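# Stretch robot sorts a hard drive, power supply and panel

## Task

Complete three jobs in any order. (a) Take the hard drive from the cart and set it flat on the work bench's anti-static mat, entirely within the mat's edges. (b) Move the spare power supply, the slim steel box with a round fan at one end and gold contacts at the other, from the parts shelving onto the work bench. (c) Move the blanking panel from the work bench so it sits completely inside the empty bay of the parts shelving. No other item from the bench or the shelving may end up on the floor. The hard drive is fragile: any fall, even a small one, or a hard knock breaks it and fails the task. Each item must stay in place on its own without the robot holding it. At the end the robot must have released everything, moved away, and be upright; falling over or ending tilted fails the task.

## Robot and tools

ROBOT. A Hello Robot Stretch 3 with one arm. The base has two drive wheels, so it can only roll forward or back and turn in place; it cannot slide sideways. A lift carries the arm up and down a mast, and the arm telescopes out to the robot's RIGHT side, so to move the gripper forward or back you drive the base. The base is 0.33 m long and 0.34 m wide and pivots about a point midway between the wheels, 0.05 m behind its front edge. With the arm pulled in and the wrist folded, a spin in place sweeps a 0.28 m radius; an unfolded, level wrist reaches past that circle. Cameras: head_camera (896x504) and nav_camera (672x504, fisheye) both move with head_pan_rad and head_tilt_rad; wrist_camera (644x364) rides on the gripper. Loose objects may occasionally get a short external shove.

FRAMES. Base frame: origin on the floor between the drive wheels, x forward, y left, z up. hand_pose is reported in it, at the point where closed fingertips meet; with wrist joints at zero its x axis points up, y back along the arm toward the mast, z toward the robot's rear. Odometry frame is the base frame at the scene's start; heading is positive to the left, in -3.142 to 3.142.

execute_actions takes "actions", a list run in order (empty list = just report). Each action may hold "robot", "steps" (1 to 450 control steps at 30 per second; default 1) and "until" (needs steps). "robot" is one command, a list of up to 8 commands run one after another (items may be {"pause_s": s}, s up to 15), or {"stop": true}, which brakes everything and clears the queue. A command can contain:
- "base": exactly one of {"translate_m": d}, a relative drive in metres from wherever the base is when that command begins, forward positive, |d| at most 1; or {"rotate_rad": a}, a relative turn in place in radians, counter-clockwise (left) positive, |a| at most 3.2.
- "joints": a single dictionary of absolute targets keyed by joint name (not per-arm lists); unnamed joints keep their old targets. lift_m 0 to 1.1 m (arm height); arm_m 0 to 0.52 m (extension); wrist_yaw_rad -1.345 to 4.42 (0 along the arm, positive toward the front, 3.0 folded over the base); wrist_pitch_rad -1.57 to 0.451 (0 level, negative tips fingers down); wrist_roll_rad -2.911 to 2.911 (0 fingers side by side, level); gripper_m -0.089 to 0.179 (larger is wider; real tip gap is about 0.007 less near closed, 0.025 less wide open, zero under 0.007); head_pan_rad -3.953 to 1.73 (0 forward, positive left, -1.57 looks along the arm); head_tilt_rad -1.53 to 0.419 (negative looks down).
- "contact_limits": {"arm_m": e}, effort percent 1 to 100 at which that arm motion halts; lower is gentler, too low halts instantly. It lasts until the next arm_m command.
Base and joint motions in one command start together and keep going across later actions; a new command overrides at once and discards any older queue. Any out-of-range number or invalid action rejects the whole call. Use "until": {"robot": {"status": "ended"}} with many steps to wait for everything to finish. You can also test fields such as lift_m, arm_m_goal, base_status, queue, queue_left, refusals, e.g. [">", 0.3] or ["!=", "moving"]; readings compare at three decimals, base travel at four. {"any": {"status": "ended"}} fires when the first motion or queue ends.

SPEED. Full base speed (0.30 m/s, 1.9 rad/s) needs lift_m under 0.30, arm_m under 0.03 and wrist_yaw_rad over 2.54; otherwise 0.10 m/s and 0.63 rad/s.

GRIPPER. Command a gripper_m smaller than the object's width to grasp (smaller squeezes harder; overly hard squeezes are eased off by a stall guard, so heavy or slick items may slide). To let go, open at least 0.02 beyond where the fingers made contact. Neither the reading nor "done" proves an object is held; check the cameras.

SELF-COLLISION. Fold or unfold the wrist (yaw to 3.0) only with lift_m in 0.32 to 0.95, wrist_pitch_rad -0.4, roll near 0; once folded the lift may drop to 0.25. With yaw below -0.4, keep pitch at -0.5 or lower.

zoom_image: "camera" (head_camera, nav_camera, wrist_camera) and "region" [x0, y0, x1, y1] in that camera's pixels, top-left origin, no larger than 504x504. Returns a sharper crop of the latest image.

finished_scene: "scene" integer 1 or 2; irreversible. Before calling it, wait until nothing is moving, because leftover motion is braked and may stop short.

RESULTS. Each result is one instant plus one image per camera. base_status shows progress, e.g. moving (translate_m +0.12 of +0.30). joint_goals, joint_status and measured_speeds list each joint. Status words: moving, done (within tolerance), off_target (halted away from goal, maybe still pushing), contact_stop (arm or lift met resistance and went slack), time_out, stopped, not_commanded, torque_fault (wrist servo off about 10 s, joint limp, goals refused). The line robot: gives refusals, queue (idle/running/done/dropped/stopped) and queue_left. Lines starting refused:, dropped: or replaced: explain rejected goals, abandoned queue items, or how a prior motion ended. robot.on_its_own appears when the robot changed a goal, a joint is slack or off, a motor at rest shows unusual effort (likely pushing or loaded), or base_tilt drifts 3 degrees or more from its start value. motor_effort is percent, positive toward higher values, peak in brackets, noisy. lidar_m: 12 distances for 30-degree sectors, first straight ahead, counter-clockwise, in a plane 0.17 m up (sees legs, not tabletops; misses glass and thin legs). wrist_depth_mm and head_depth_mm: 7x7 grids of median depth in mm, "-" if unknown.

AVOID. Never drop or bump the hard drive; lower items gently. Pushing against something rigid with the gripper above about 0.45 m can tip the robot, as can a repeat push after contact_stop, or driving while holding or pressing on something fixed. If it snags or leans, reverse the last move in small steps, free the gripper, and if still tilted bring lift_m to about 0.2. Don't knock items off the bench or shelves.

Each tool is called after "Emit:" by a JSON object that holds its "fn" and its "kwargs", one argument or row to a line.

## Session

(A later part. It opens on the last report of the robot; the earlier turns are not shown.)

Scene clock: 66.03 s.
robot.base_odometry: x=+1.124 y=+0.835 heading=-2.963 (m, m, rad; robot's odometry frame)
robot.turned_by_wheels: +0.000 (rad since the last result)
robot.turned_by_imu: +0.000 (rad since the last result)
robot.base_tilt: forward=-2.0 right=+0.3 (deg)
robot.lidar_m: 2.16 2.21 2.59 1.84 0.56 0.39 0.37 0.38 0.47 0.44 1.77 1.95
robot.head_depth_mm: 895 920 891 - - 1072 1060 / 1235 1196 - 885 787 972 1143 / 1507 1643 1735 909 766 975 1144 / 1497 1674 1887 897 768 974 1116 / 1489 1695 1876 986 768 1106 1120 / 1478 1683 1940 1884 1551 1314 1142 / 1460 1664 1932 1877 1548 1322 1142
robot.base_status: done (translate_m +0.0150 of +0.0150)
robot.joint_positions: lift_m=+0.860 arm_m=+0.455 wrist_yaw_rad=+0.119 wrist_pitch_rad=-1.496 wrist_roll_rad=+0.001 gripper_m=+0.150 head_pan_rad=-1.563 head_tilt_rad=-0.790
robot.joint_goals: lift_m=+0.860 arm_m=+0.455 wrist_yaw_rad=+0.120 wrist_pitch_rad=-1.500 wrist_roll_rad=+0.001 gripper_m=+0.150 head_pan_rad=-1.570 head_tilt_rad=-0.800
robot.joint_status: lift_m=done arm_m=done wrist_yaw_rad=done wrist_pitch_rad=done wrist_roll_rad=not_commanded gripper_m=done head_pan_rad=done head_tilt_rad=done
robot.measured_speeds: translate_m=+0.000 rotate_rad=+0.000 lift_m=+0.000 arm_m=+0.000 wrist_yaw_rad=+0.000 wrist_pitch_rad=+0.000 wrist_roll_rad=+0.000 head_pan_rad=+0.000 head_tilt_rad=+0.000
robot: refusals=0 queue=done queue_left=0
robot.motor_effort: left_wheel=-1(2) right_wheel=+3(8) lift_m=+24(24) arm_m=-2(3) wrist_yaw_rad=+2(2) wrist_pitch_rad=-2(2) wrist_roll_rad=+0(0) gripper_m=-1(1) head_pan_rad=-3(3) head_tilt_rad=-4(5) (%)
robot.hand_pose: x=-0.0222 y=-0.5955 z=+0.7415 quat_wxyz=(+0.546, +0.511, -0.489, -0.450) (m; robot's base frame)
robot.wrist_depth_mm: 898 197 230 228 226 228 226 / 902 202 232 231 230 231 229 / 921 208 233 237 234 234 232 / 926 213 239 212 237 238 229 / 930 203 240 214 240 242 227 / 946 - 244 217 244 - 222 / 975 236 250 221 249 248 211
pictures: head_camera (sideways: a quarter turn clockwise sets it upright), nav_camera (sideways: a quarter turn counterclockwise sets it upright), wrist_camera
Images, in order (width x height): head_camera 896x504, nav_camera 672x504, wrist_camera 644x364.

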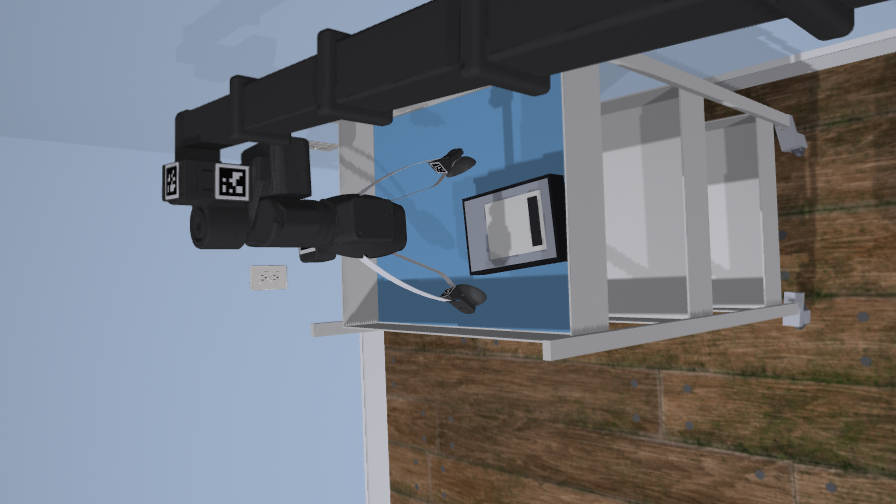

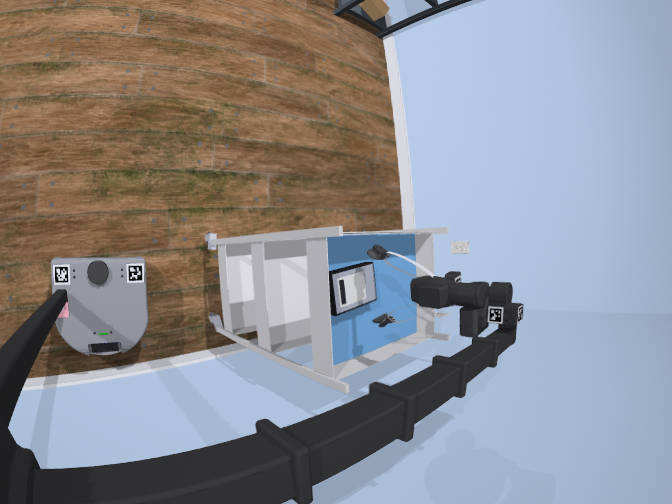

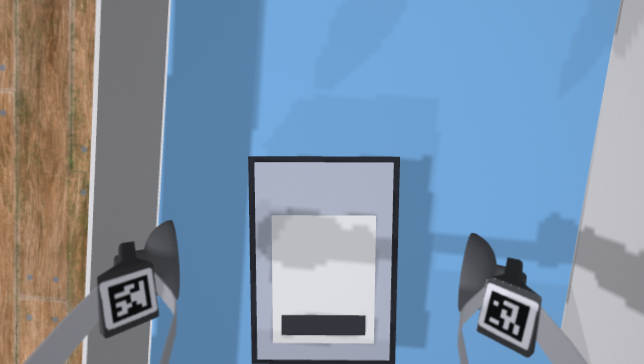

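Emit:
{"fn": "execute_actions", "kwargs": {
  "actions": [
    {"robot":[{"joints":{"arm_m":0.44}},{"joints":{"lift_m":0.785}}],"steps":300,"until":{"robot":{"status":"ended"}}}
  ]
}}

Scene clock: 68.07 s.
robot.base_odometry: x=+1.124 y=+0.835 heading=-2.963 (m, m, rad; robot's odometry frame)
robot.turned_by_wheels: +0.000 (rad since the last result)
robot.turned_by_imu: +0.000 (rad since the last result)
robot.base_tilt: forward=-2.1 right=+0.3 (deg)
robot.lidar_m: 2.16 2.21 2.59 1.84 0.56 0.39 0.37 0.38 0.47 0.44 1.77 1.96
robot.head_depth_mm: 896 916 938 933 - - - / 1237 1274 1152 - 791 974 1141 / 1513 1687 - 912 768 975 1140 / 1507 1712 1876 845 768 974 1119 / 1489 1695 1883 968 768 1107 1120 / 1475 1680 1940 1884 1556 1315 1139 / 1468 1666 1934 1892 1554 1314 1143
robot.base_status: done (translate_m +0.0150 of +0.0150)
robot.joint_positions: lift_m=+0.791 arm_m=+0.440 wrist_yaw_rad=+0.119 wrist_pitch_rad=-1.500 wrist_roll_rad=+0.001 gripper_m=+0.150 head_pan_rad=-1.563 head_tilt_rad=-0.791
robot.joint_goals: lift_m=+0.791 arm_m=+0.440 wrist_yaw_rad=+0.120 wrist_pitch_rad=-1.500 wrist_roll_rad=+0.001 gripper_m=+0.150 head_pan_rad=-1.570 head_tilt_rad=-0.800
robot.joint_status: lift_m=contact_stop arm_m=done wrist_yaw_rad=done wrist_pitch_rad=done wrist_roll_rad=not_commanded gripper_m=done head_pan_rad=done head_tilt_rad=done
robot.measured_speeds: translate_m=+0.000 rotate_rad=+0.000 lift_m=+0.012 arm_m=+0.000 wrist_yaw_rad=+0.000 wrist_pitch_rad=+0.000 wrist_roll_rad=+0.000 head_pan_rad=+0.000 head_tilt_rad=+0.000
robot: refusals=0 queue=dropped queue_left=0
robot.on_its_own: lift_m is slack since a contact_stop, until your next command for it (your +0.785 is given up)
robot.motor_effort: left_wheel=-2(2) right_wheel=+3(3) lift_m=+14(26) arm_m=-2(1) wrist_yaw_rad=+2(3) wrist_pitch_rad=+0(2) wrist_roll_rad=+0(0) gripper_m=-2(2) head_pan_rad=-3(3) head_tilt_rad=-4(4) (%)
robot.hand_pose: x=-0.0223 y=-0.5795 z=+0.6724 quat_wxyz=(+0.545, +0.512, -0.488, -0.451) (m; robot's base frame)
robot.wrist_depth_mm: 143 164 164 163 163 163 163 / 146 167 166 166 165 164 165 / 149 169 168 143 142 168 167 / 152 172 145 144 144 171 169 / 155 174 147 145 147 172 172 / 155 - 149 148 148 175 175 / - 180 150 150 150 179 178
pictures: head_camera (sideways: a quarter turn clockwise sets it upright), nav_camera (sideways: a quarter turn counterclockwise sets it upright), wrist_camera
Images, in order (width x height): head_camera 896x504, nav_camera 672x504, wrist_camera 644x364.

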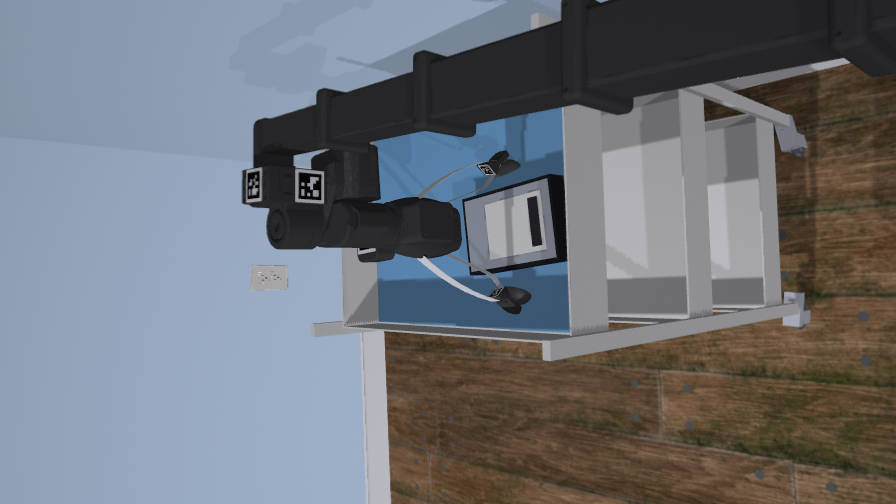

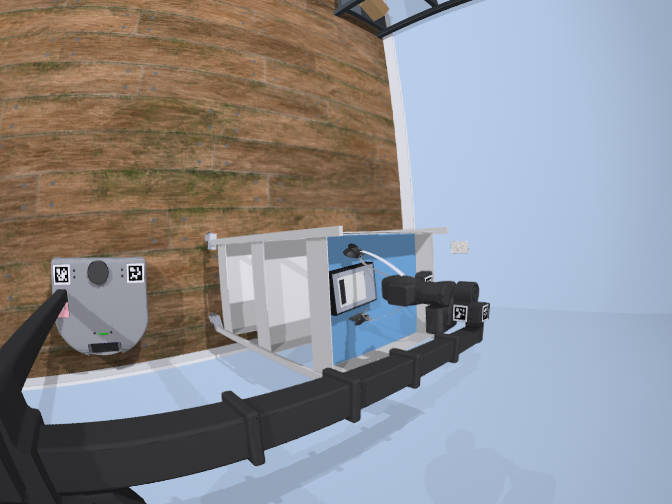

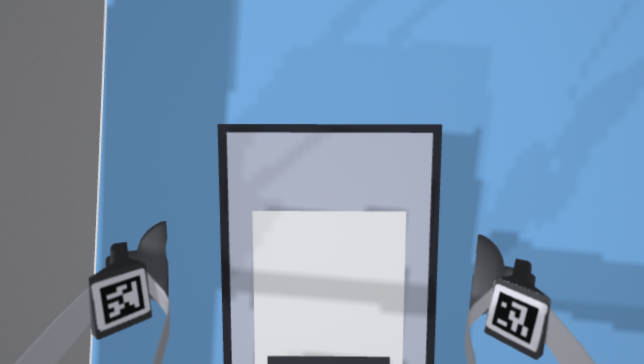

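Emit:
{"fn": "execute_actions", "kwargs": {
  "actions": [
    {"robot":[{"joints":{"lift_m":0.80}},{"joints":{"gripper_m":0.06}},{"pause_s":1},{"joints":{"lift_m":0.83}}],"steps":300,"until":{"robot":{"status":"ended"}}}
  ]
}}

Scene clock: 71.93 s.
robot.base_odometry: x=+1.124 y=+0.835 heading=-2.963 (m, m, rad; robot's odometry frame)
robot.turned_by_wheels: +0.000 (rad since the last result)
robot.turned_by_imu: +0.000 (rad since the last result)
robot.base_tilt: forward=-2.0 right=+0.3 (deg)
robot.lidar_m: 2.16 2.20 2.59 1.85 0.56 0.39 0.37 0.38 0.47 0.44 1.77 1.95
robot.head_depth_mm: 897 919 936 879 - - 1084 / 1234 1261 - 880 799 970 1144 / 1507 1667 1038 910 766 973 1143 / 1500 1707 1874 801 736 974 1123 / 1488 1693 1880 968 767 1104 1123 / 1479 1684 1949 1884 1546 1318 1145 / 1469 1681 1929 1875 1552 1316 1139
robot.base_status: done (translate_m +0.0150 of +0.0150)
robot.joint_positions: lift_m=+0.830 arm_m=+0.440 wrist_yaw_rad=+0.120 wrist_pitch_rad=-1.496 wrist_roll_rad=+0.001 gripper_m=+0.064 head_pan_rad=-1.563 head_tilt_rad=-0.791
robot.joint_goals: lift_m=+0.830 arm_m=+0.440 wrist_yaw_rad=+0.120 wrist_pitch_rad=-1.500 wrist_roll_rad=+0.001 gripper_m=+0.063 head_pan_rad=-1.570 head_tilt_rad=-0.800
robot.joint_status: lift_m=done arm_m=done wrist_yaw_rad=done wrist_pitch_rad=done wrist_roll_rad=not_commanded gripper_m=done head_pan_rad=done head_tilt_rad=done
robot.measured_speeds: translate_m=+0.000 rotate_rad=+0.000 lift_m=+0.000 arm_m=+0.000 wrist_yaw_rad=+0.000 wrist_pitch_rad=+0.000 wrist_roll_rad=+0.000 head_pan_rad=+0.000 head_tilt_rad=+0.000
robot: refusals=0 queue=done queue_left=0
robot.motor_effort: left_wheel=+0(2) right_wheel=+2(4) lift_m=+35(37) arm_m=-2(2) wrist_yaw_rad=+1(1) wrist_pitch_rad=-2(2) wrist_roll_rad=+0(0) gripper_m=-20(96) head_pan_rad=-3(3) head_tilt_rad=-4(4) (%)
robot.hand_pose: x=-0.0222 y=-0.5803 z=+0.7110 quat_wxyz=(+0.546, +0.511, -0.488, -0.450) (m; robot's base frame)
robot.wrist_depth_mm: 154 194 199 199 198 197 197 / 158 201 202 200 201 199 200 / 162 203 203 147 201 201 203 / 164 206 148 149 151 206 206 / 169 209 150 151 154 209 208 / 172 199 154 154 155 213 211 / 176 218 158 157 159 215 212
pictures: head_camera (sideways: a quarter turn clockwise sets it upright), nav_camera (sideways: a quarter turn counterclockwise sets it upright), wrist_camera
Images, in order (width x height): head_camera 896x504, nav_camera 672x504, wrist_camera 644x364.

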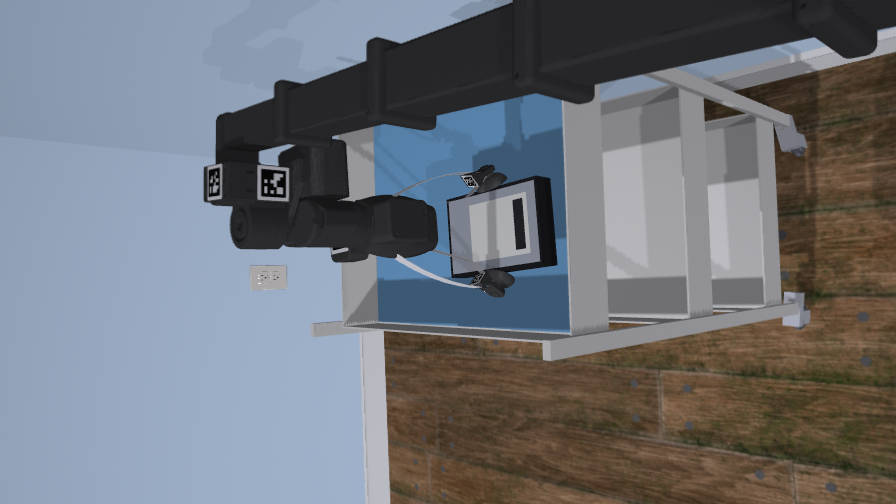

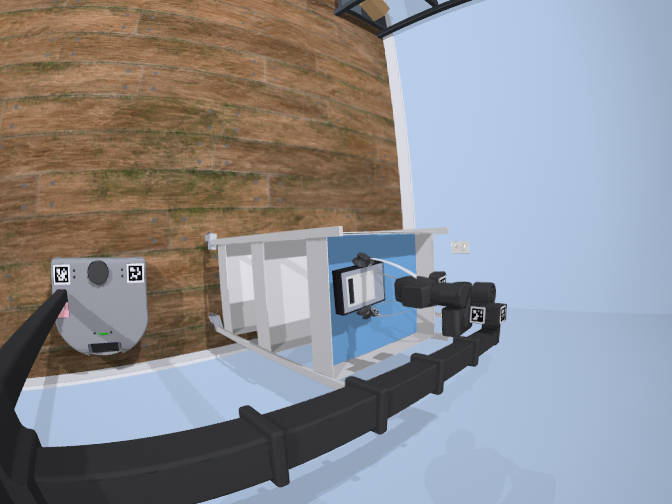

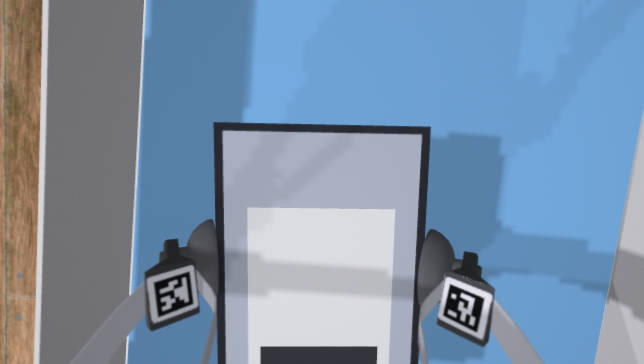

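Emit:
{"fn": "execute_actions", "kwargs": {
  "actions": [
    {"robot":[{"joints":{"lift_m":1.08}},{"joints":{"arm_m":0.0,"wrist_yaw_rad":0}},{"base":{"rotate_rad":1.0}},{"base":{"translate_m":1.0}},{"base":{"translate_m":0.94}},{"base":{"rotate_rad":2.14}},{"joints":{"head_pan_rad":-2.0,"head_tilt_rad":-0.6}}],"steps":450,"until":{"robot":{"status":"ended"}}},
    {"steps":450,"until":{"robot":{"status":"ended"}}},
    {"steps":450,"until":{"robot":{"status":"ended"}}}
  ]
}}

Scene clock: 109.13 s.
robot.base_odometry: x=+0.382 y=-0.957 heading=+0.176 (m, m, rad; robot's odometry frame)
robot.turned_by_wheels: +3.140 (rad since the last result)
robot.turned_by_imu: +3.123 (rad since the last result)
robot.base_tilt: forward=-2.1 right=+0.3 (deg)
robot.lidar_m: 1.49 1.55 1.99 2.81 1.57 1.14 1.53 1.73 1.42 0.70 1.49 1.60
robot.head_depth_mm: - - - 1141 - 1475 1232 / - - - - - 1434 1236 / - - - - - 1392 1233 / - - - - - 1399 1221 / - - - - - - - / - - - - - - - / 1194 - - - - - -
robot.base_status: done (rotate_rad +2.1398 of +2.1400)
robot.joint_positions: lift_m=+1.080 arm_m=+0.002 wrist_yaw_rad=+0.001 wrist_pitch_rad=-1.496 wrist_roll_rad=+0.001 gripper_m=+0.064 head_pan_rad=-1.993 head_tilt_rad=-0.607
robot.joint_goals: lift_m=+1.080 arm_m=+0.000 wrist_yaw_rad=+0.000 wrist_pitch_rad=-1.500 wrist_roll_rad=+0.001 gripper_m=+0.063 head_pan_rad=-2.000 head_tilt_rad=-0.600
robot.joint_status: lift_m=done arm_m=done wrist_yaw_rad=done wrist_pitch_rad=done wrist_roll_rad=not_commanded gripper_m=done head_pan_rad=done head_tilt_rad=done
robot.measured_speeds: translate_m=+0.000 rotate_rad=+0.000 lift_m=+0.000 arm_m=+0.000 wrist_yaw_rad=+0.000 wrist_pitch_rad=+0.000 wrist_roll_rad=+0.000 head_pan_rad=+0.000 head_tilt_rad=+0.000
robot: refusals=0 queue=done queue_left=0
robot.motor_effort: left_wheel=-1(4) right_wheel=+4(8) lift_m=+35(36) arm_m=-2(3) wrist_yaw_rad=-1(2) wrist_pitch_rad=-2(2) wrist_roll_rad=+0(0) gripper_m=-20(20) head_pan_rad=-3(30) head_tilt_rad=+3(16) (%)
robot.hand_pose: x=-0.0216 y=-0.1424 z=+0.9610 quat_wxyz=(+0.518, +0.481, -0.518, -0.481) (m; robot's base frame)
robot.wrist_depth_mm: - - - - - - - / - - - - - - - / - - - 147 - - - / - - 149 148 150 - - / - - 151 152 153 - - / - - 154 155 156 - - / - - 157 157 160 - -
pictures: head_camera (sideways: a quarter turn clockwise sets it upright), nav_camera (sideways: a quarter turn counterclockwise sets it upright), wrist_camera
Images, in order (width x height): head_camera 896x504, nav_camera 672x504, wrist_camera 644x364.

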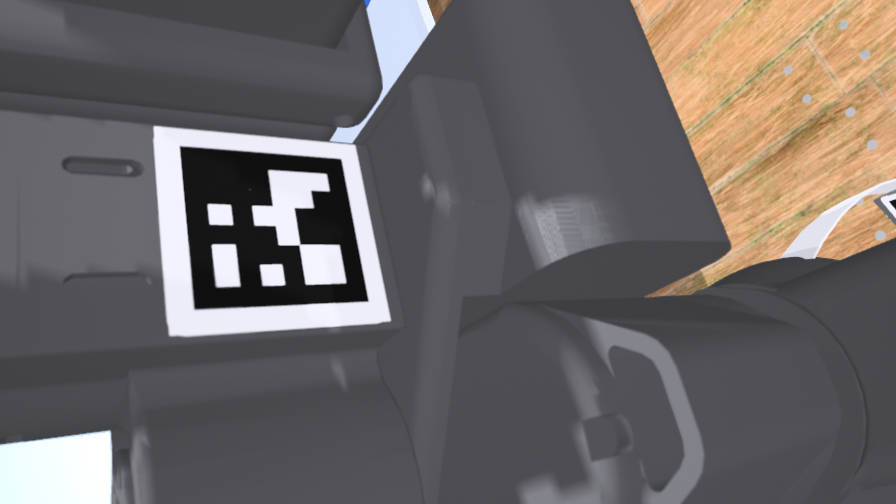

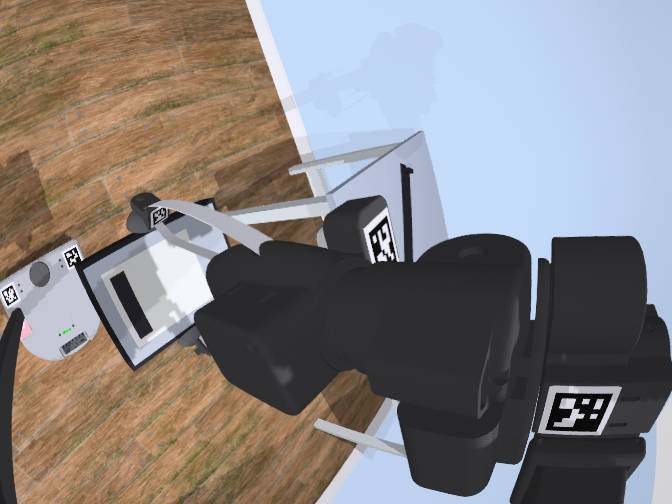

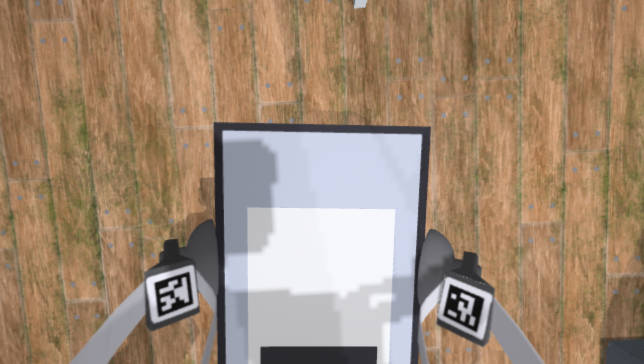

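Emit:
{"fn": "execute_actions", "kwargs": {
  "actions": [
    {"robot":[{"base":{"rotate_rad":0.3}},{"base":{"translate_m":-0.92}},{"base":{"rotate_rad":-0.3}},{"joints":{"arm_m":0.4,"head_pan_rad":-1.57,"head_tilt_rad":-0.8}}],"steps":450,"until":{"robot":{"status":"ended"}}},
    {"steps":450,"until":{"robot":{"status":"ended"}}}
  ]
}}

Scene clock: 126.80 s.
robot.base_odometry: x=-0.436 y=-1.379 heading=+0.176 (m, m, rad; robot's odometry frame)
robot.turned_by_wheels: +0.000 (rad since the last result)
robot.turned_by_imu: -0.005 (rad since the last result)
robot.base_tilt: forward=-2.0 right=+0.3 (deg)
robot.lidar_m: 2.38 2.46 2.93 0.72 0.72 0.92 1.34 0.86 1.24 1.15 1.17 0.85
robot.head_depth_mm: 1121 1147 972 762 1511 1315 1145 / 1128 1216 971 763 1512 1320 1142 / 1127 1213 872 739 1512 1324 1141 / 1073 1131 584 742 1475 1325 1138 / 1079 1200 975 764 1477 1310 1147 / 1066 1188 972 765 1435 1312 1141 / 1056 1177 974 764 1443 1320 1138
robot.base_status: done (rotate_rad -0.2998 of -0.3000)
robot.joint_positions: lift_m=+1.080 arm_m=+0.400 wrist_yaw_rad=+0.000 wrist_pitch_rad=-1.496 wrist_roll_rad=+0.001 gripper_m=+0.064 head_pan_rad=-1.577 head_tilt_rad=-0.790
robot.joint_goals: lift_m=+1.080 arm_m=+0.400 wrist_yaw_rad=+0.000 wrist_pitch_rad=-1.500 wrist_roll_rad=+0.001 gripper_m=+0.063 head_pan_rad=-1.570 head_tilt_rad=-0.800
robot.joint_status: lift_m=done arm_m=done wrist_yaw_rad=done wrist_pitch_rad=done wrist_roll_rad=not_commanded gripper_m=done head_pan_rad=done head_tilt_rad=done
robot.measured_speeds: translate_m=+0.000 rotate_rad=+0.000 lift_m=+0.000 arm_m=+0.000 wrist_yaw_rad=+0.000 wrist_pitch_rad=+0.000 wrist_roll_rad=+0.000 head_pan_rad=+0.000 head_tilt_rad=+0.000
robot: refusals=0 queue=done queue_left=0
robot.motor_effort: left_wheel=+2(6) right_wheel=-3(8) lift_m=+35(35) arm_m=+3(6) wrist_yaw_rad=+0(1) wrist_pitch_rad=-2(2) wrist_roll_rad=+0(0) gripper_m=-20(19) head_pan_rad=+4(31) head_tilt_rad=-4(17) (%)
robot.hand_pose: x=-0.0216 y=-0.5397 z=+0.9610 quat_wxyz=(+0.518, +0.481, -0.518, -0.482) (m; robot's base frame)
robot.wrist_depth_mm: 350 347 346 345 347 342 342 / 352 349 352 356 352 347 348 / 362 357 351 147 351 354 355 / 365 363 148 149 151 353 358 / 371 367 151 152 152 - - / - - 154 154 156 - - / - - 157 158 159 - -
pictures: head_camera (sideways: a quarter turn clockwise sets it upright), nav_camera (sideways: a quarter turn counterclockwise sets it upright), wrist_camera
Images, in order (width x height): head_camera 896x504, nav_camera 672x504, wrist_camera 644x364.

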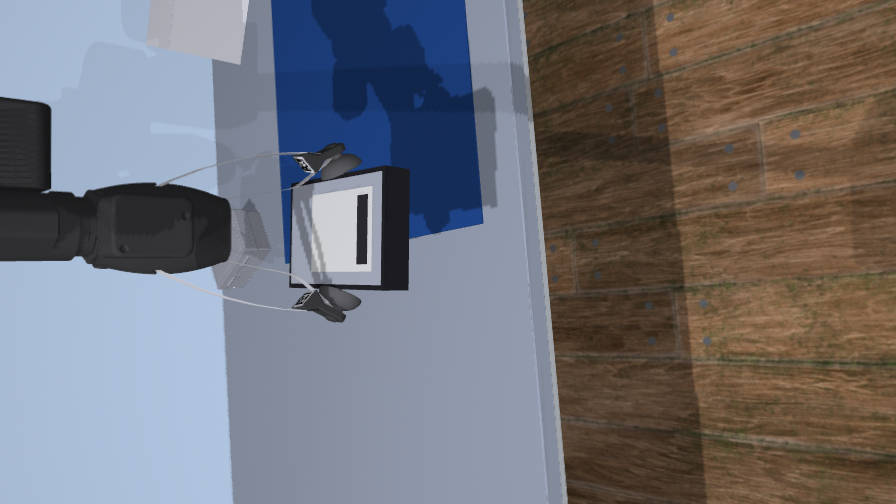

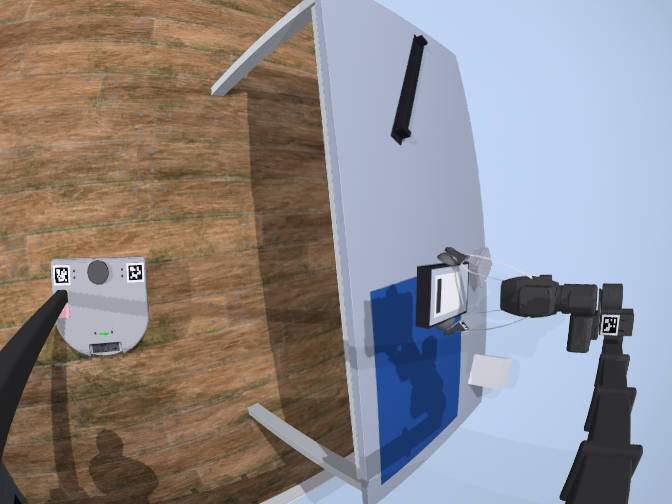

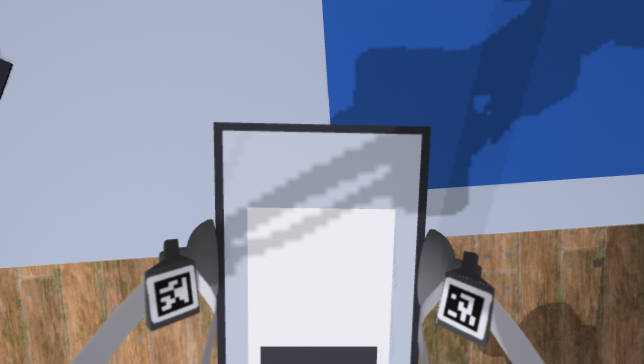

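Emit:
{"fn": "execute_actions", "kwargs": {
  "actions": [
    {"robot":[{"base":{"rotate_rad":0.5}},{"base":{"translate_m":-0.27}},{"base":{"rotate_rad":-0.43}},{"joints":{"arm_m":0.46,"lift_m":1.0}}],"steps":450,"until":{"robot":{"status":"ended"}}}
  ]
}}

Scene clock: 137.53 s.
robot.base_odometry: x=-0.647 y=-1.548 heading=+0.246 (m, m, rad; robot's odometry frame)
robot.turned_by_wheels: +0.070 (rad since the last result)
robot.turned_by_imu: +0.069 (rad since the last result)
robot.base_tilt: forward=-2.0 right=+0.4 (deg)
robot.lidar_m: 2.63 2.75 3.17 0.81 0.84 1.13 1.09 0.61 0.62 1.05 1.08 1.01
robot.head_depth_mm: - 1045 934 766 647 1316 1143 / - 1018 972 762 645 1316 1142 / - 1137 966 742 643 1316 1145 / 989 1103 708 698 644 1312 1148 / 989 1123 974 763 643 1318 1139 / 984 1122 972 762 631 1315 1144 / 983 1116 975 764 630 1311 1144
robot.base_status: done (rotate_rad -0.4298 of -0.4300)
robot.joint_positions: lift_m=+1.000 arm_m=+0.460 wrist_yaw_rad=+0.000 wrist_pitch_rad=-1.496 wrist_roll_rad=+0.001 gripper_m=+0.064 head_pan_rad=-1.577 head_tilt_rad=-0.790
robot.joint_goals: lift_m=+1.000 arm_m=+0.460 wrist_yaw_rad=+0.000 wrist_pitch_rad=-1.500 wrist_roll_rad=+0.001 gripper_m=+0.063 head_pan_rad=-1.570 head_tilt_rad=-0.800
robot.joint_status: lift_m=done arm_m=done wrist_yaw_rad=done wrist_pitch_rad=done wrist_roll_rad=not_commanded gripper_m=done head_pan_rad=done head_tilt_rad=done
robot.measured_speeds: translate_m=+0.000 rotate_rad=+0.000 lift_m=+0.000 arm_m=+0.000 wrist_yaw_rad=+0.000 wrist_pitch_rad=+0.000 wrist_roll_rad=+0.000 head_pan_rad=+0.000 head_tilt_rad=+0.000
robot: refusals=0 queue=done queue_left=0
robot.motor_effort: left_wheel=+2(6) right_wheel=-3(9) lift_m=+29(35) arm_m=+3(2) wrist_yaw_rad=+1(0) wrist_pitch_rad=-2(2) wrist_roll_rad=+0(0) gripper_m=-19(19) head_pan_rad=+4(3) head_tilt_rad=-4(4) (%)
robot.hand_pose: x=-0.0216 y=-0.5998 z=+0.8813 quat_wxyz=(+0.518, +0.481, -0.518, -0.481) (m; robot's base frame)
robot.wrist_depth_mm: 269 268 269 266 265 265 266 / 273 272 269 270 269 272 271 / 277 277 274 148 271 275 273 / 282 281 148 149 151 277 274 / 287 284 150 152 153 285 282 / 289 288 154 155 155 285 282 / 293 294 157 158 159 291 292
pictures: head_camera (sideways: a quarter turn clockwise sets it upright), nav_camera (sideways: a quarter turn counterclockwise sets it upright), wrist_camera
Images, in order (width x height): head_camera 896x504, nav_camera 672x504, wrist_camera 644x364.

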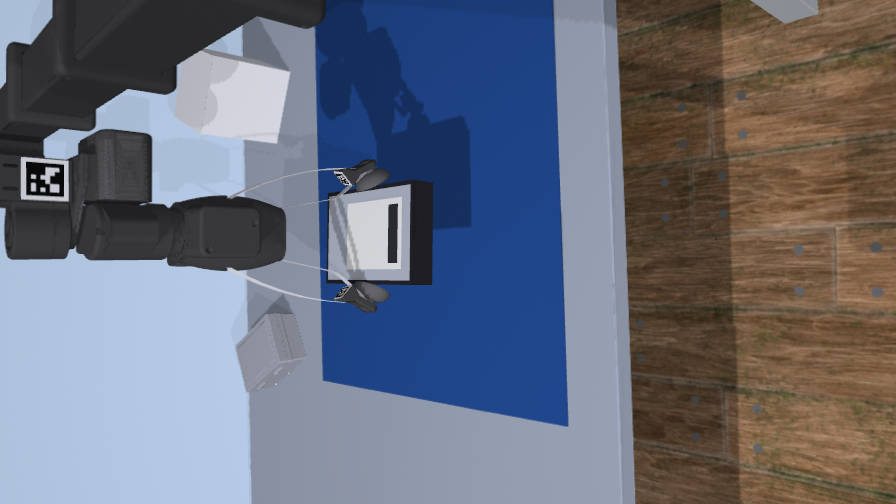

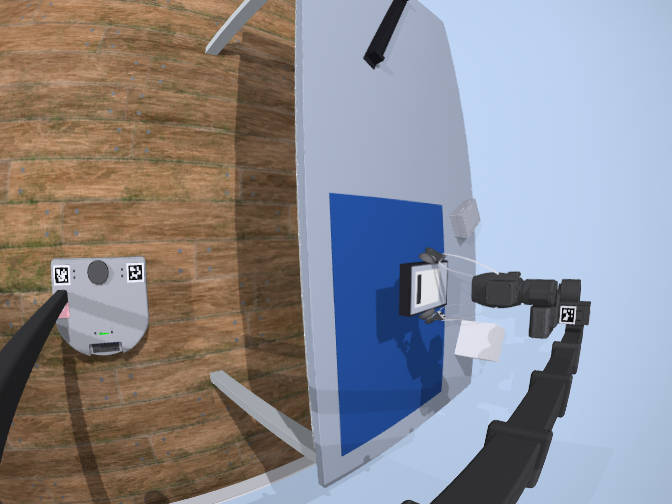

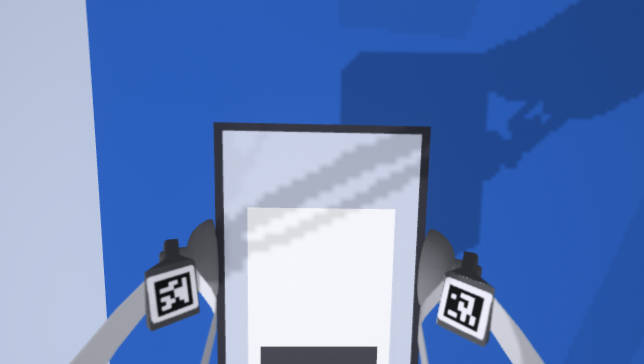

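Emit:
{"fn": "execute_actions", "kwargs": {
  "actions": [
    {"robot":{"joints":{"lift_m":0.915}},"steps":300,"until":{"robot":{"status":"ended"}}}
  ]
}}

Scene clock: 139.23 s.
robot.base_odometry: x=-0.647 y=-1.548 heading=+0.246 (m, m, rad; robot's odometry frame)
robot.turned_by_wheels: +0.000 (rad since the last result)
robot.turned_by_imu: +0.000 (rad since the last result)
robot.base_tilt: forward=-2.0 right=+0.3 (deg)
robot.lidar_m: 2.64 2.74 3.17 0.81 0.84 1.13 1.09 0.61 0.62 1.05 1.08 1.01
robot.head_depth_mm: 999 1118 - - 646 1319 1137 / 996 - 937 764 647 1314 1141 / 979 - 972 728 644 1313 1142 / 989 1127 916 700 645 1316 1141 / 986 1120 974 761 645 1319 1143 / 985 1122 976 761 630 1318 1137 / 980 1113 975 766 629 1314 1142
robot.base_status: done (rotate_rad -0.4298 of -0.4300)
robot.joint_positions: lift_m=+0.915 arm_m=+0.460 wrist_yaw_rad=+0.000 wrist_pitch_rad=-1.496 wrist_roll_rad=+0.001 gripper_m=+0.064 head_pan_rad=-1.577 head_tilt_rad=-0.790
robot.joint_goals: lift_m=+0.915 arm_m=+0.460 wrist_yaw_rad=+0.000 wrist_pitch_rad=-1.500 wrist_roll_rad=+0.001 gripper_m=+0.063 head_pan_rad=-1.570 head_tilt_rad=-0.800
robot.joint_status: lift_m=done arm_m=done wrist_yaw_rad=done wrist_pitch_rad=done wrist_roll_rad=not_commanded gripper_m=done head_pan_rad=done head_tilt_rad=done
robot.measured_speeds: translate_m=+0.000 rotate_rad=+0.000 lift_m=+0.000 arm_m=+0.000 wrist_yaw_rad=+0.000 wrist_pitch_rad=+0.000 wrist_roll_rad=+0.000 head_pan_rad=+0.000 head_tilt_rad=+0.000
robot: refusals=0 queue=done queue_left=0
robot.motor_effort: left_wheel=+3(2) right_wheel=-2(3) lift_m=+29(29) arm_m=+3(3) wrist_yaw_rad=+0(0) wrist_pitch_rad=-2(2) wrist_roll_rad=+0(0) gripper_m=-20(20) head_pan_rad=+4(4) head_tilt_rad=-4(4) (%)
robot.hand_pose: x=-0.0216 y=-0.5998 z=+0.7963 quat_wxyz=(+0.518, +0.481, -0.518, -0.481) (m; robot's base frame)
robot.wrist_depth_mm: 184 184 185 185 183 182 182 / 186 187 187 187 185 186 186 / 190 189 188 147 188 189 189 / 191 193 149 149 150 191 191 / 196 195 150 152 154 194 195 / 197 198 153 155 155 198 197 / 203 201 158 158 159 200 201
pictures: head_camera (sideways: a quarter turn clockwise sets it upright), nav_camera (sideways: a quarter turn counterclockwise sets it upright), wrist_camera
Images, in order (width x height): head_camera 896x504, nav_camera 672x504, wrist_camera 644x364.

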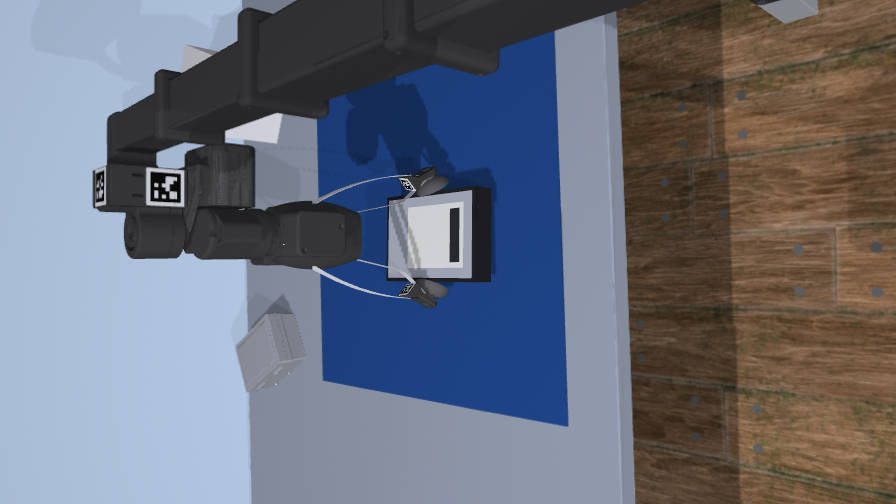

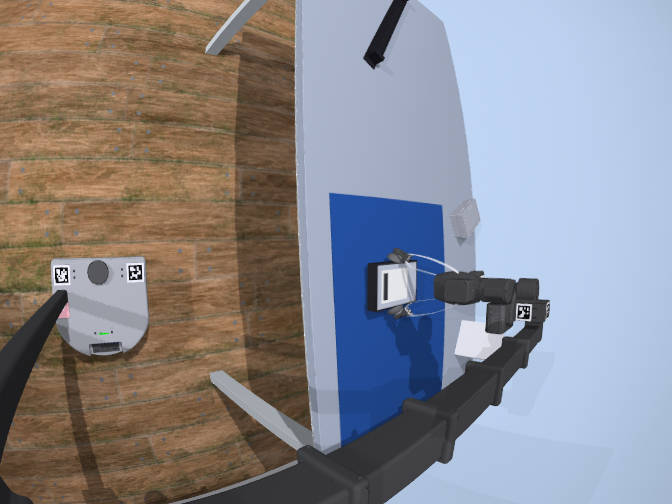

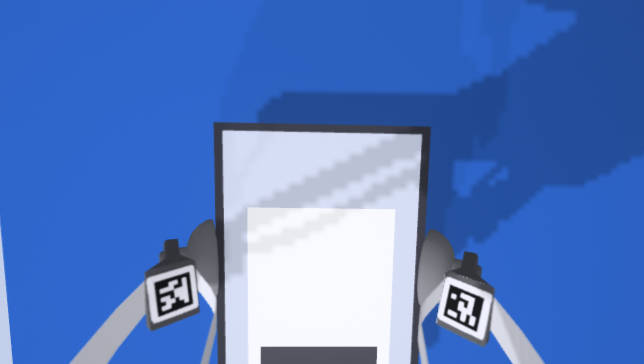

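Emit:
{"fn": "execute_actions", "kwargs": {
  "actions": [
    {"robot":[{"joints":{"lift_m":0.901}},{"joints":{"gripper_m":0.15}},{"pause_s":0.5},{"joints":{"lift_m":1.0}}],"steps":300,"until":{"robot":{"status":"ended"}}}
  ]
}}

Scene clock: 143.53 s.
robot.base_odometry: x=-0.647 y=-1.548 heading=+0.246 (m, m, rad; robot's odometry frame)
robot.turned_by_wheels: +0.000 (rad since the last result)
robot.turned_by_imu: -0.001 (rad since the last result)
robot.base_tilt: forward=-2.1 right=+0.3 (deg)
robot.lidar_m: 2.64 2.75 3.16 0.81 0.84 1.13 1.09 0.60 0.62 1.05 1.08 1.01
robot.head_depth_mm: - 1043 935 762 646 1312 1145 / - 1016 971 764 647 1322 1143 / - 1130 968 745 644 1316 1141 / 992 - 934 724 643 1316 1143 / 989 1122 972 761 645 1317 1140 / 987 1116 974 762 630 1319 1144 / 981 1113 975 765 629 1312 1138
robot.base_status: done (rotate_rad -0.4299 of -0.4300)
robot.joint_positions: lift_m=+1.000 arm_m=+0.460 wrist_yaw_rad=+0.000 wrist_pitch_rad=-1.497 wrist_roll_rad=+0.001 gripper_m=+0.150 head_pan_rad=-1.577 head_tilt_rad=-0.790
robot.joint_goals: lift_m=+1.000 arm_m=+0.460 wrist_yaw_rad=+0.000 wrist_pitch_rad=-1.500 wrist_roll_rad=+0.001 gripper_m=+0.150 head_pan_rad=-1.570 head_tilt_rad=-0.800
robot.joint_status: lift_m=done arm_m=done wrist_yaw_rad=done wrist_pitch_rad=done wrist_roll_rad=not_commanded gripper_m=done head_pan_rad=done head_tilt_rad=done
robot.measured_speeds: translate_m=+0.000 rotate_rad=+0.000 lift_m=+0.000 arm_m=+0.000 wrist_yaw_rad=+0.000 wrist_pitch_rad=+0.000 wrist_roll_rad=+0.000 head_pan_rad=+0.000 head_tilt_rad=+0.000
robot: refusals=0 queue=done queue_left=0
robot.motor_effort: left_wheel=+2(3) right_wheel=-3(3) lift_m=+30(32) arm_m=+2(3) wrist_yaw_rad=+0(1) wrist_pitch_rad=-1(2) wrist_roll_rad=+0(0) gripper_m=+0(81) head_pan_rad=+4(4) head_tilt_rad=-5(4) (%)
robot.hand_pose: x=-0.0216 y=-0.5996 z=+0.8812 quat_wxyz=(+0.518, +0.481, -0.518, -0.482) (m; robot's base frame)
robot.wrist_depth_mm: 270 268 266 269 265 268 265 / 274 274 272 271 271 270 269 / 279 275 275 273 274 274 274 / 282 280 279 254 280 280 277 / 285 282 283 257 283 286 282 / 291 - 287 258 287 - 287 / 297 291 293 296 293 292 290
pictures: head_camera (sideways: a quarter turn clockwise sets it upright), nav_camera (sideways: a quarter turn counterclockwise sets it upright), wrist_camera
Images, in order (width x height): head_camera 896x504, nav_camera 672x504, wrist_camera 644x364.

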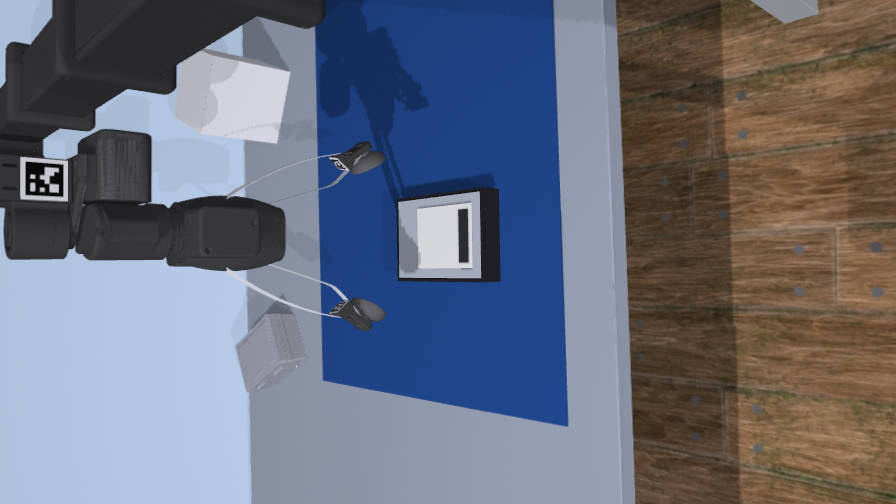

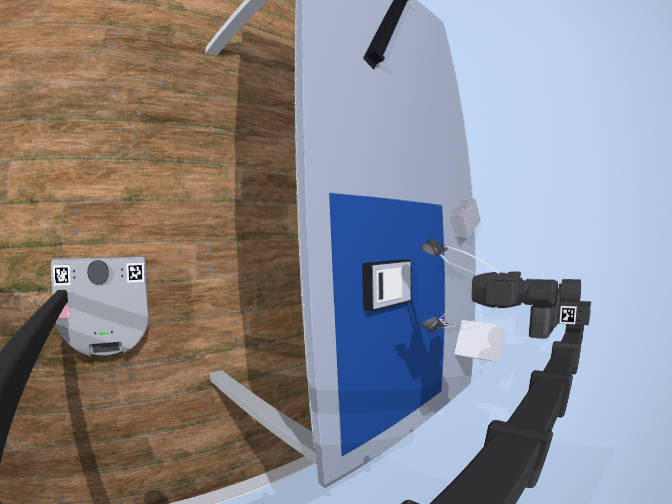

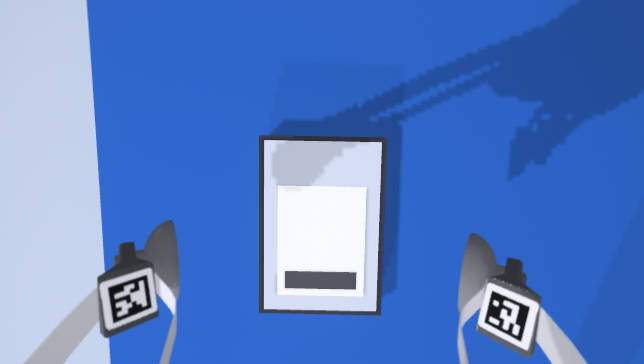

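Emit:
{"fn": "execute_actions", "kwargs": {
  "actions": [
    {"robot":[{"joints":{"lift_m":1.08,"arm_m":0.3}},{"base":{"translate_m":0.8}}],"steps":450,"until":{"robot":{"status":"ended"}}}
  ]
}}

Scene clock: 155.20 s.
robot.base_odometry: x=+0.129 y=-1.353 heading=+0.246 (m, m, rad; robot's odometry frame)
robot.turned_by_wheels: +0.000 (rad since the last result)
robot.turned_by_imu: -0.001 (rad since the last result)
robot.base_tilt: forward=-2.1 right=+0.3 (deg)
robot.lidar_m: 1.84 1.93 2.60 3.07 1.06 1.15 1.88 1.30 1.07 1.02 0.40 1.60
robot.head_depth_mm: 984 1121 975 767 631 1317 1141 / 1027 1123 974 748 629 1320 1142 / - 1115 956 766 630 1287 1143 / 975 - 938 765 631 1288 1145 / 972 1108 975 754 630 1288 1120 / 975 1112 1013 766 630 751 1122 / 970 1104 1277 1472 663 1287 1144
robot.base_status: done (translate_m +0.8000 of +0.8000)
robot.joint_positions: lift_m=+1.080 arm_m=+0.300 wrist_yaw_rad=+0.000 wrist_pitch_rad=-1.497 wrist_roll_rad=+0.001 gripper_m=+0.150 head_pan_rad=-1.577 head_tilt_rad=-0.790
robot.joint_goals: lift_m=+1.080 arm_m=+0.300 wrist_yaw_rad=+0.000 wrist_pitch_rad=-1.500 wrist_roll_rad=+0.001 gripper_m=+0.150 head_pan_rad=-1.570 head_tilt_rad=-0.800
robot.joint_status: lift_m=done arm_m=done wrist_yaw_rad=done wrist_pitch_rad=done wrist_roll_rad=not_commanded gripper_m=done head_pan_rad=done head_tilt_rad=done
robot.measured_speeds: translate_m=+0.000 rotate_rad=+0.000 lift_m=+0.000 arm_m=+0.000 wrist_yaw_rad=+0.000 wrist_pitch_rad=+0.000 wrist_roll_rad=+0.000 head_pan_rad=+0.000 head_tilt_rad=+0.000
robot: refusals=0 queue=done queue_left=0
robot.motor_effort: left_wheel=+3(6) right_wheel=-3(4) lift_m=+30(31) arm_m=-2(4) wrist_yaw_rad=+0(0) wrist_pitch_rad=-1(1) wrist_roll_rad=+0(0) gripper_m=+0(0) head_pan_rad=+3(4) head_tilt_rad=-4(4) (%)
robot.hand_pose: x=-0.0216 y=-0.4401 z=+0.9612 quat_wxyz=(+0.518, +0.481, -0.518, -0.482) (m; robot's base frame)
robot.wrist_depth_mm: - 351 347 346 345 347 344 / - 356 355 354 350 347 350 / - 357 356 358 357 355 353 / - 363 366 364 368 364 362 / - 369 368 373 372 369 367 / - - - - - - - / - - - - - - -
pictures: head_camera (sideways: a quarter turn clockwise sets it upright), nav_camera (sideways: a quarter turn counterclockwise sets it upright), wrist_camera
Images, in order (width x height): head_camera 896x504, nav_camera 672x504, wrist_camera 644x364.

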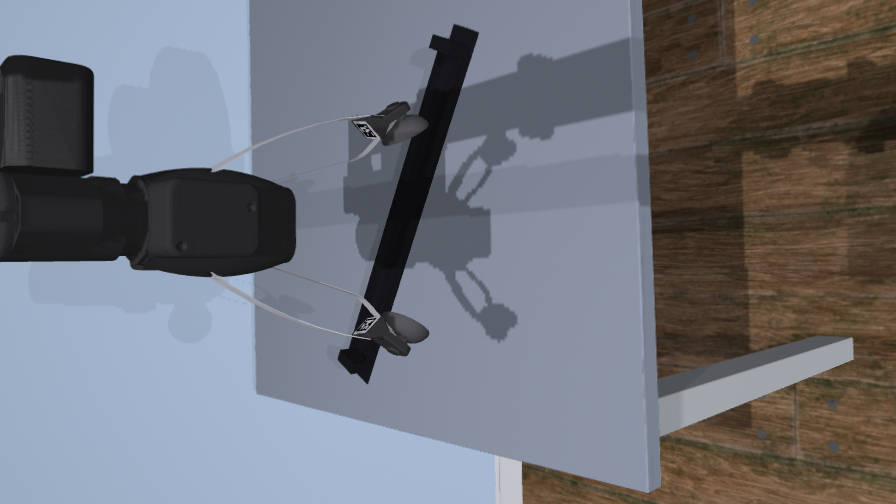

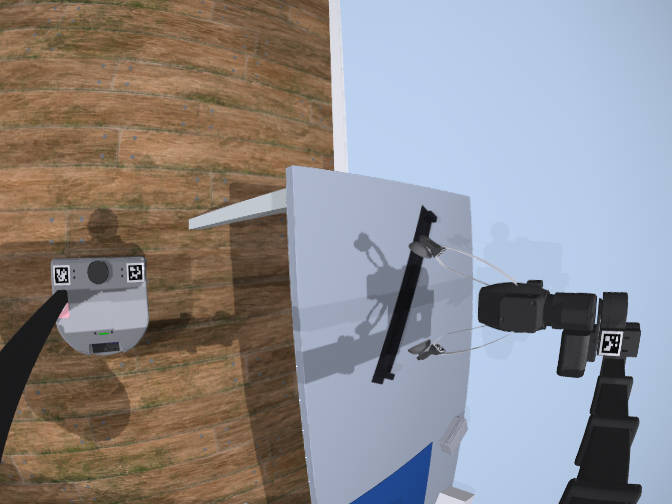

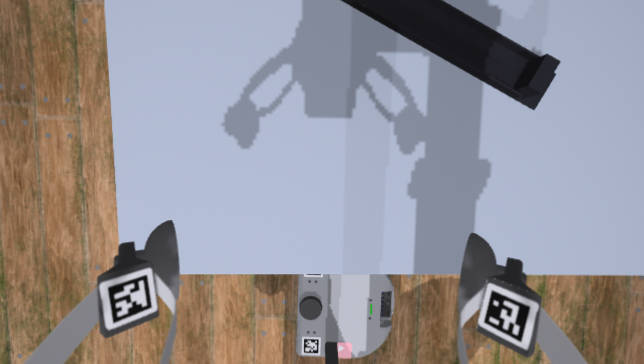

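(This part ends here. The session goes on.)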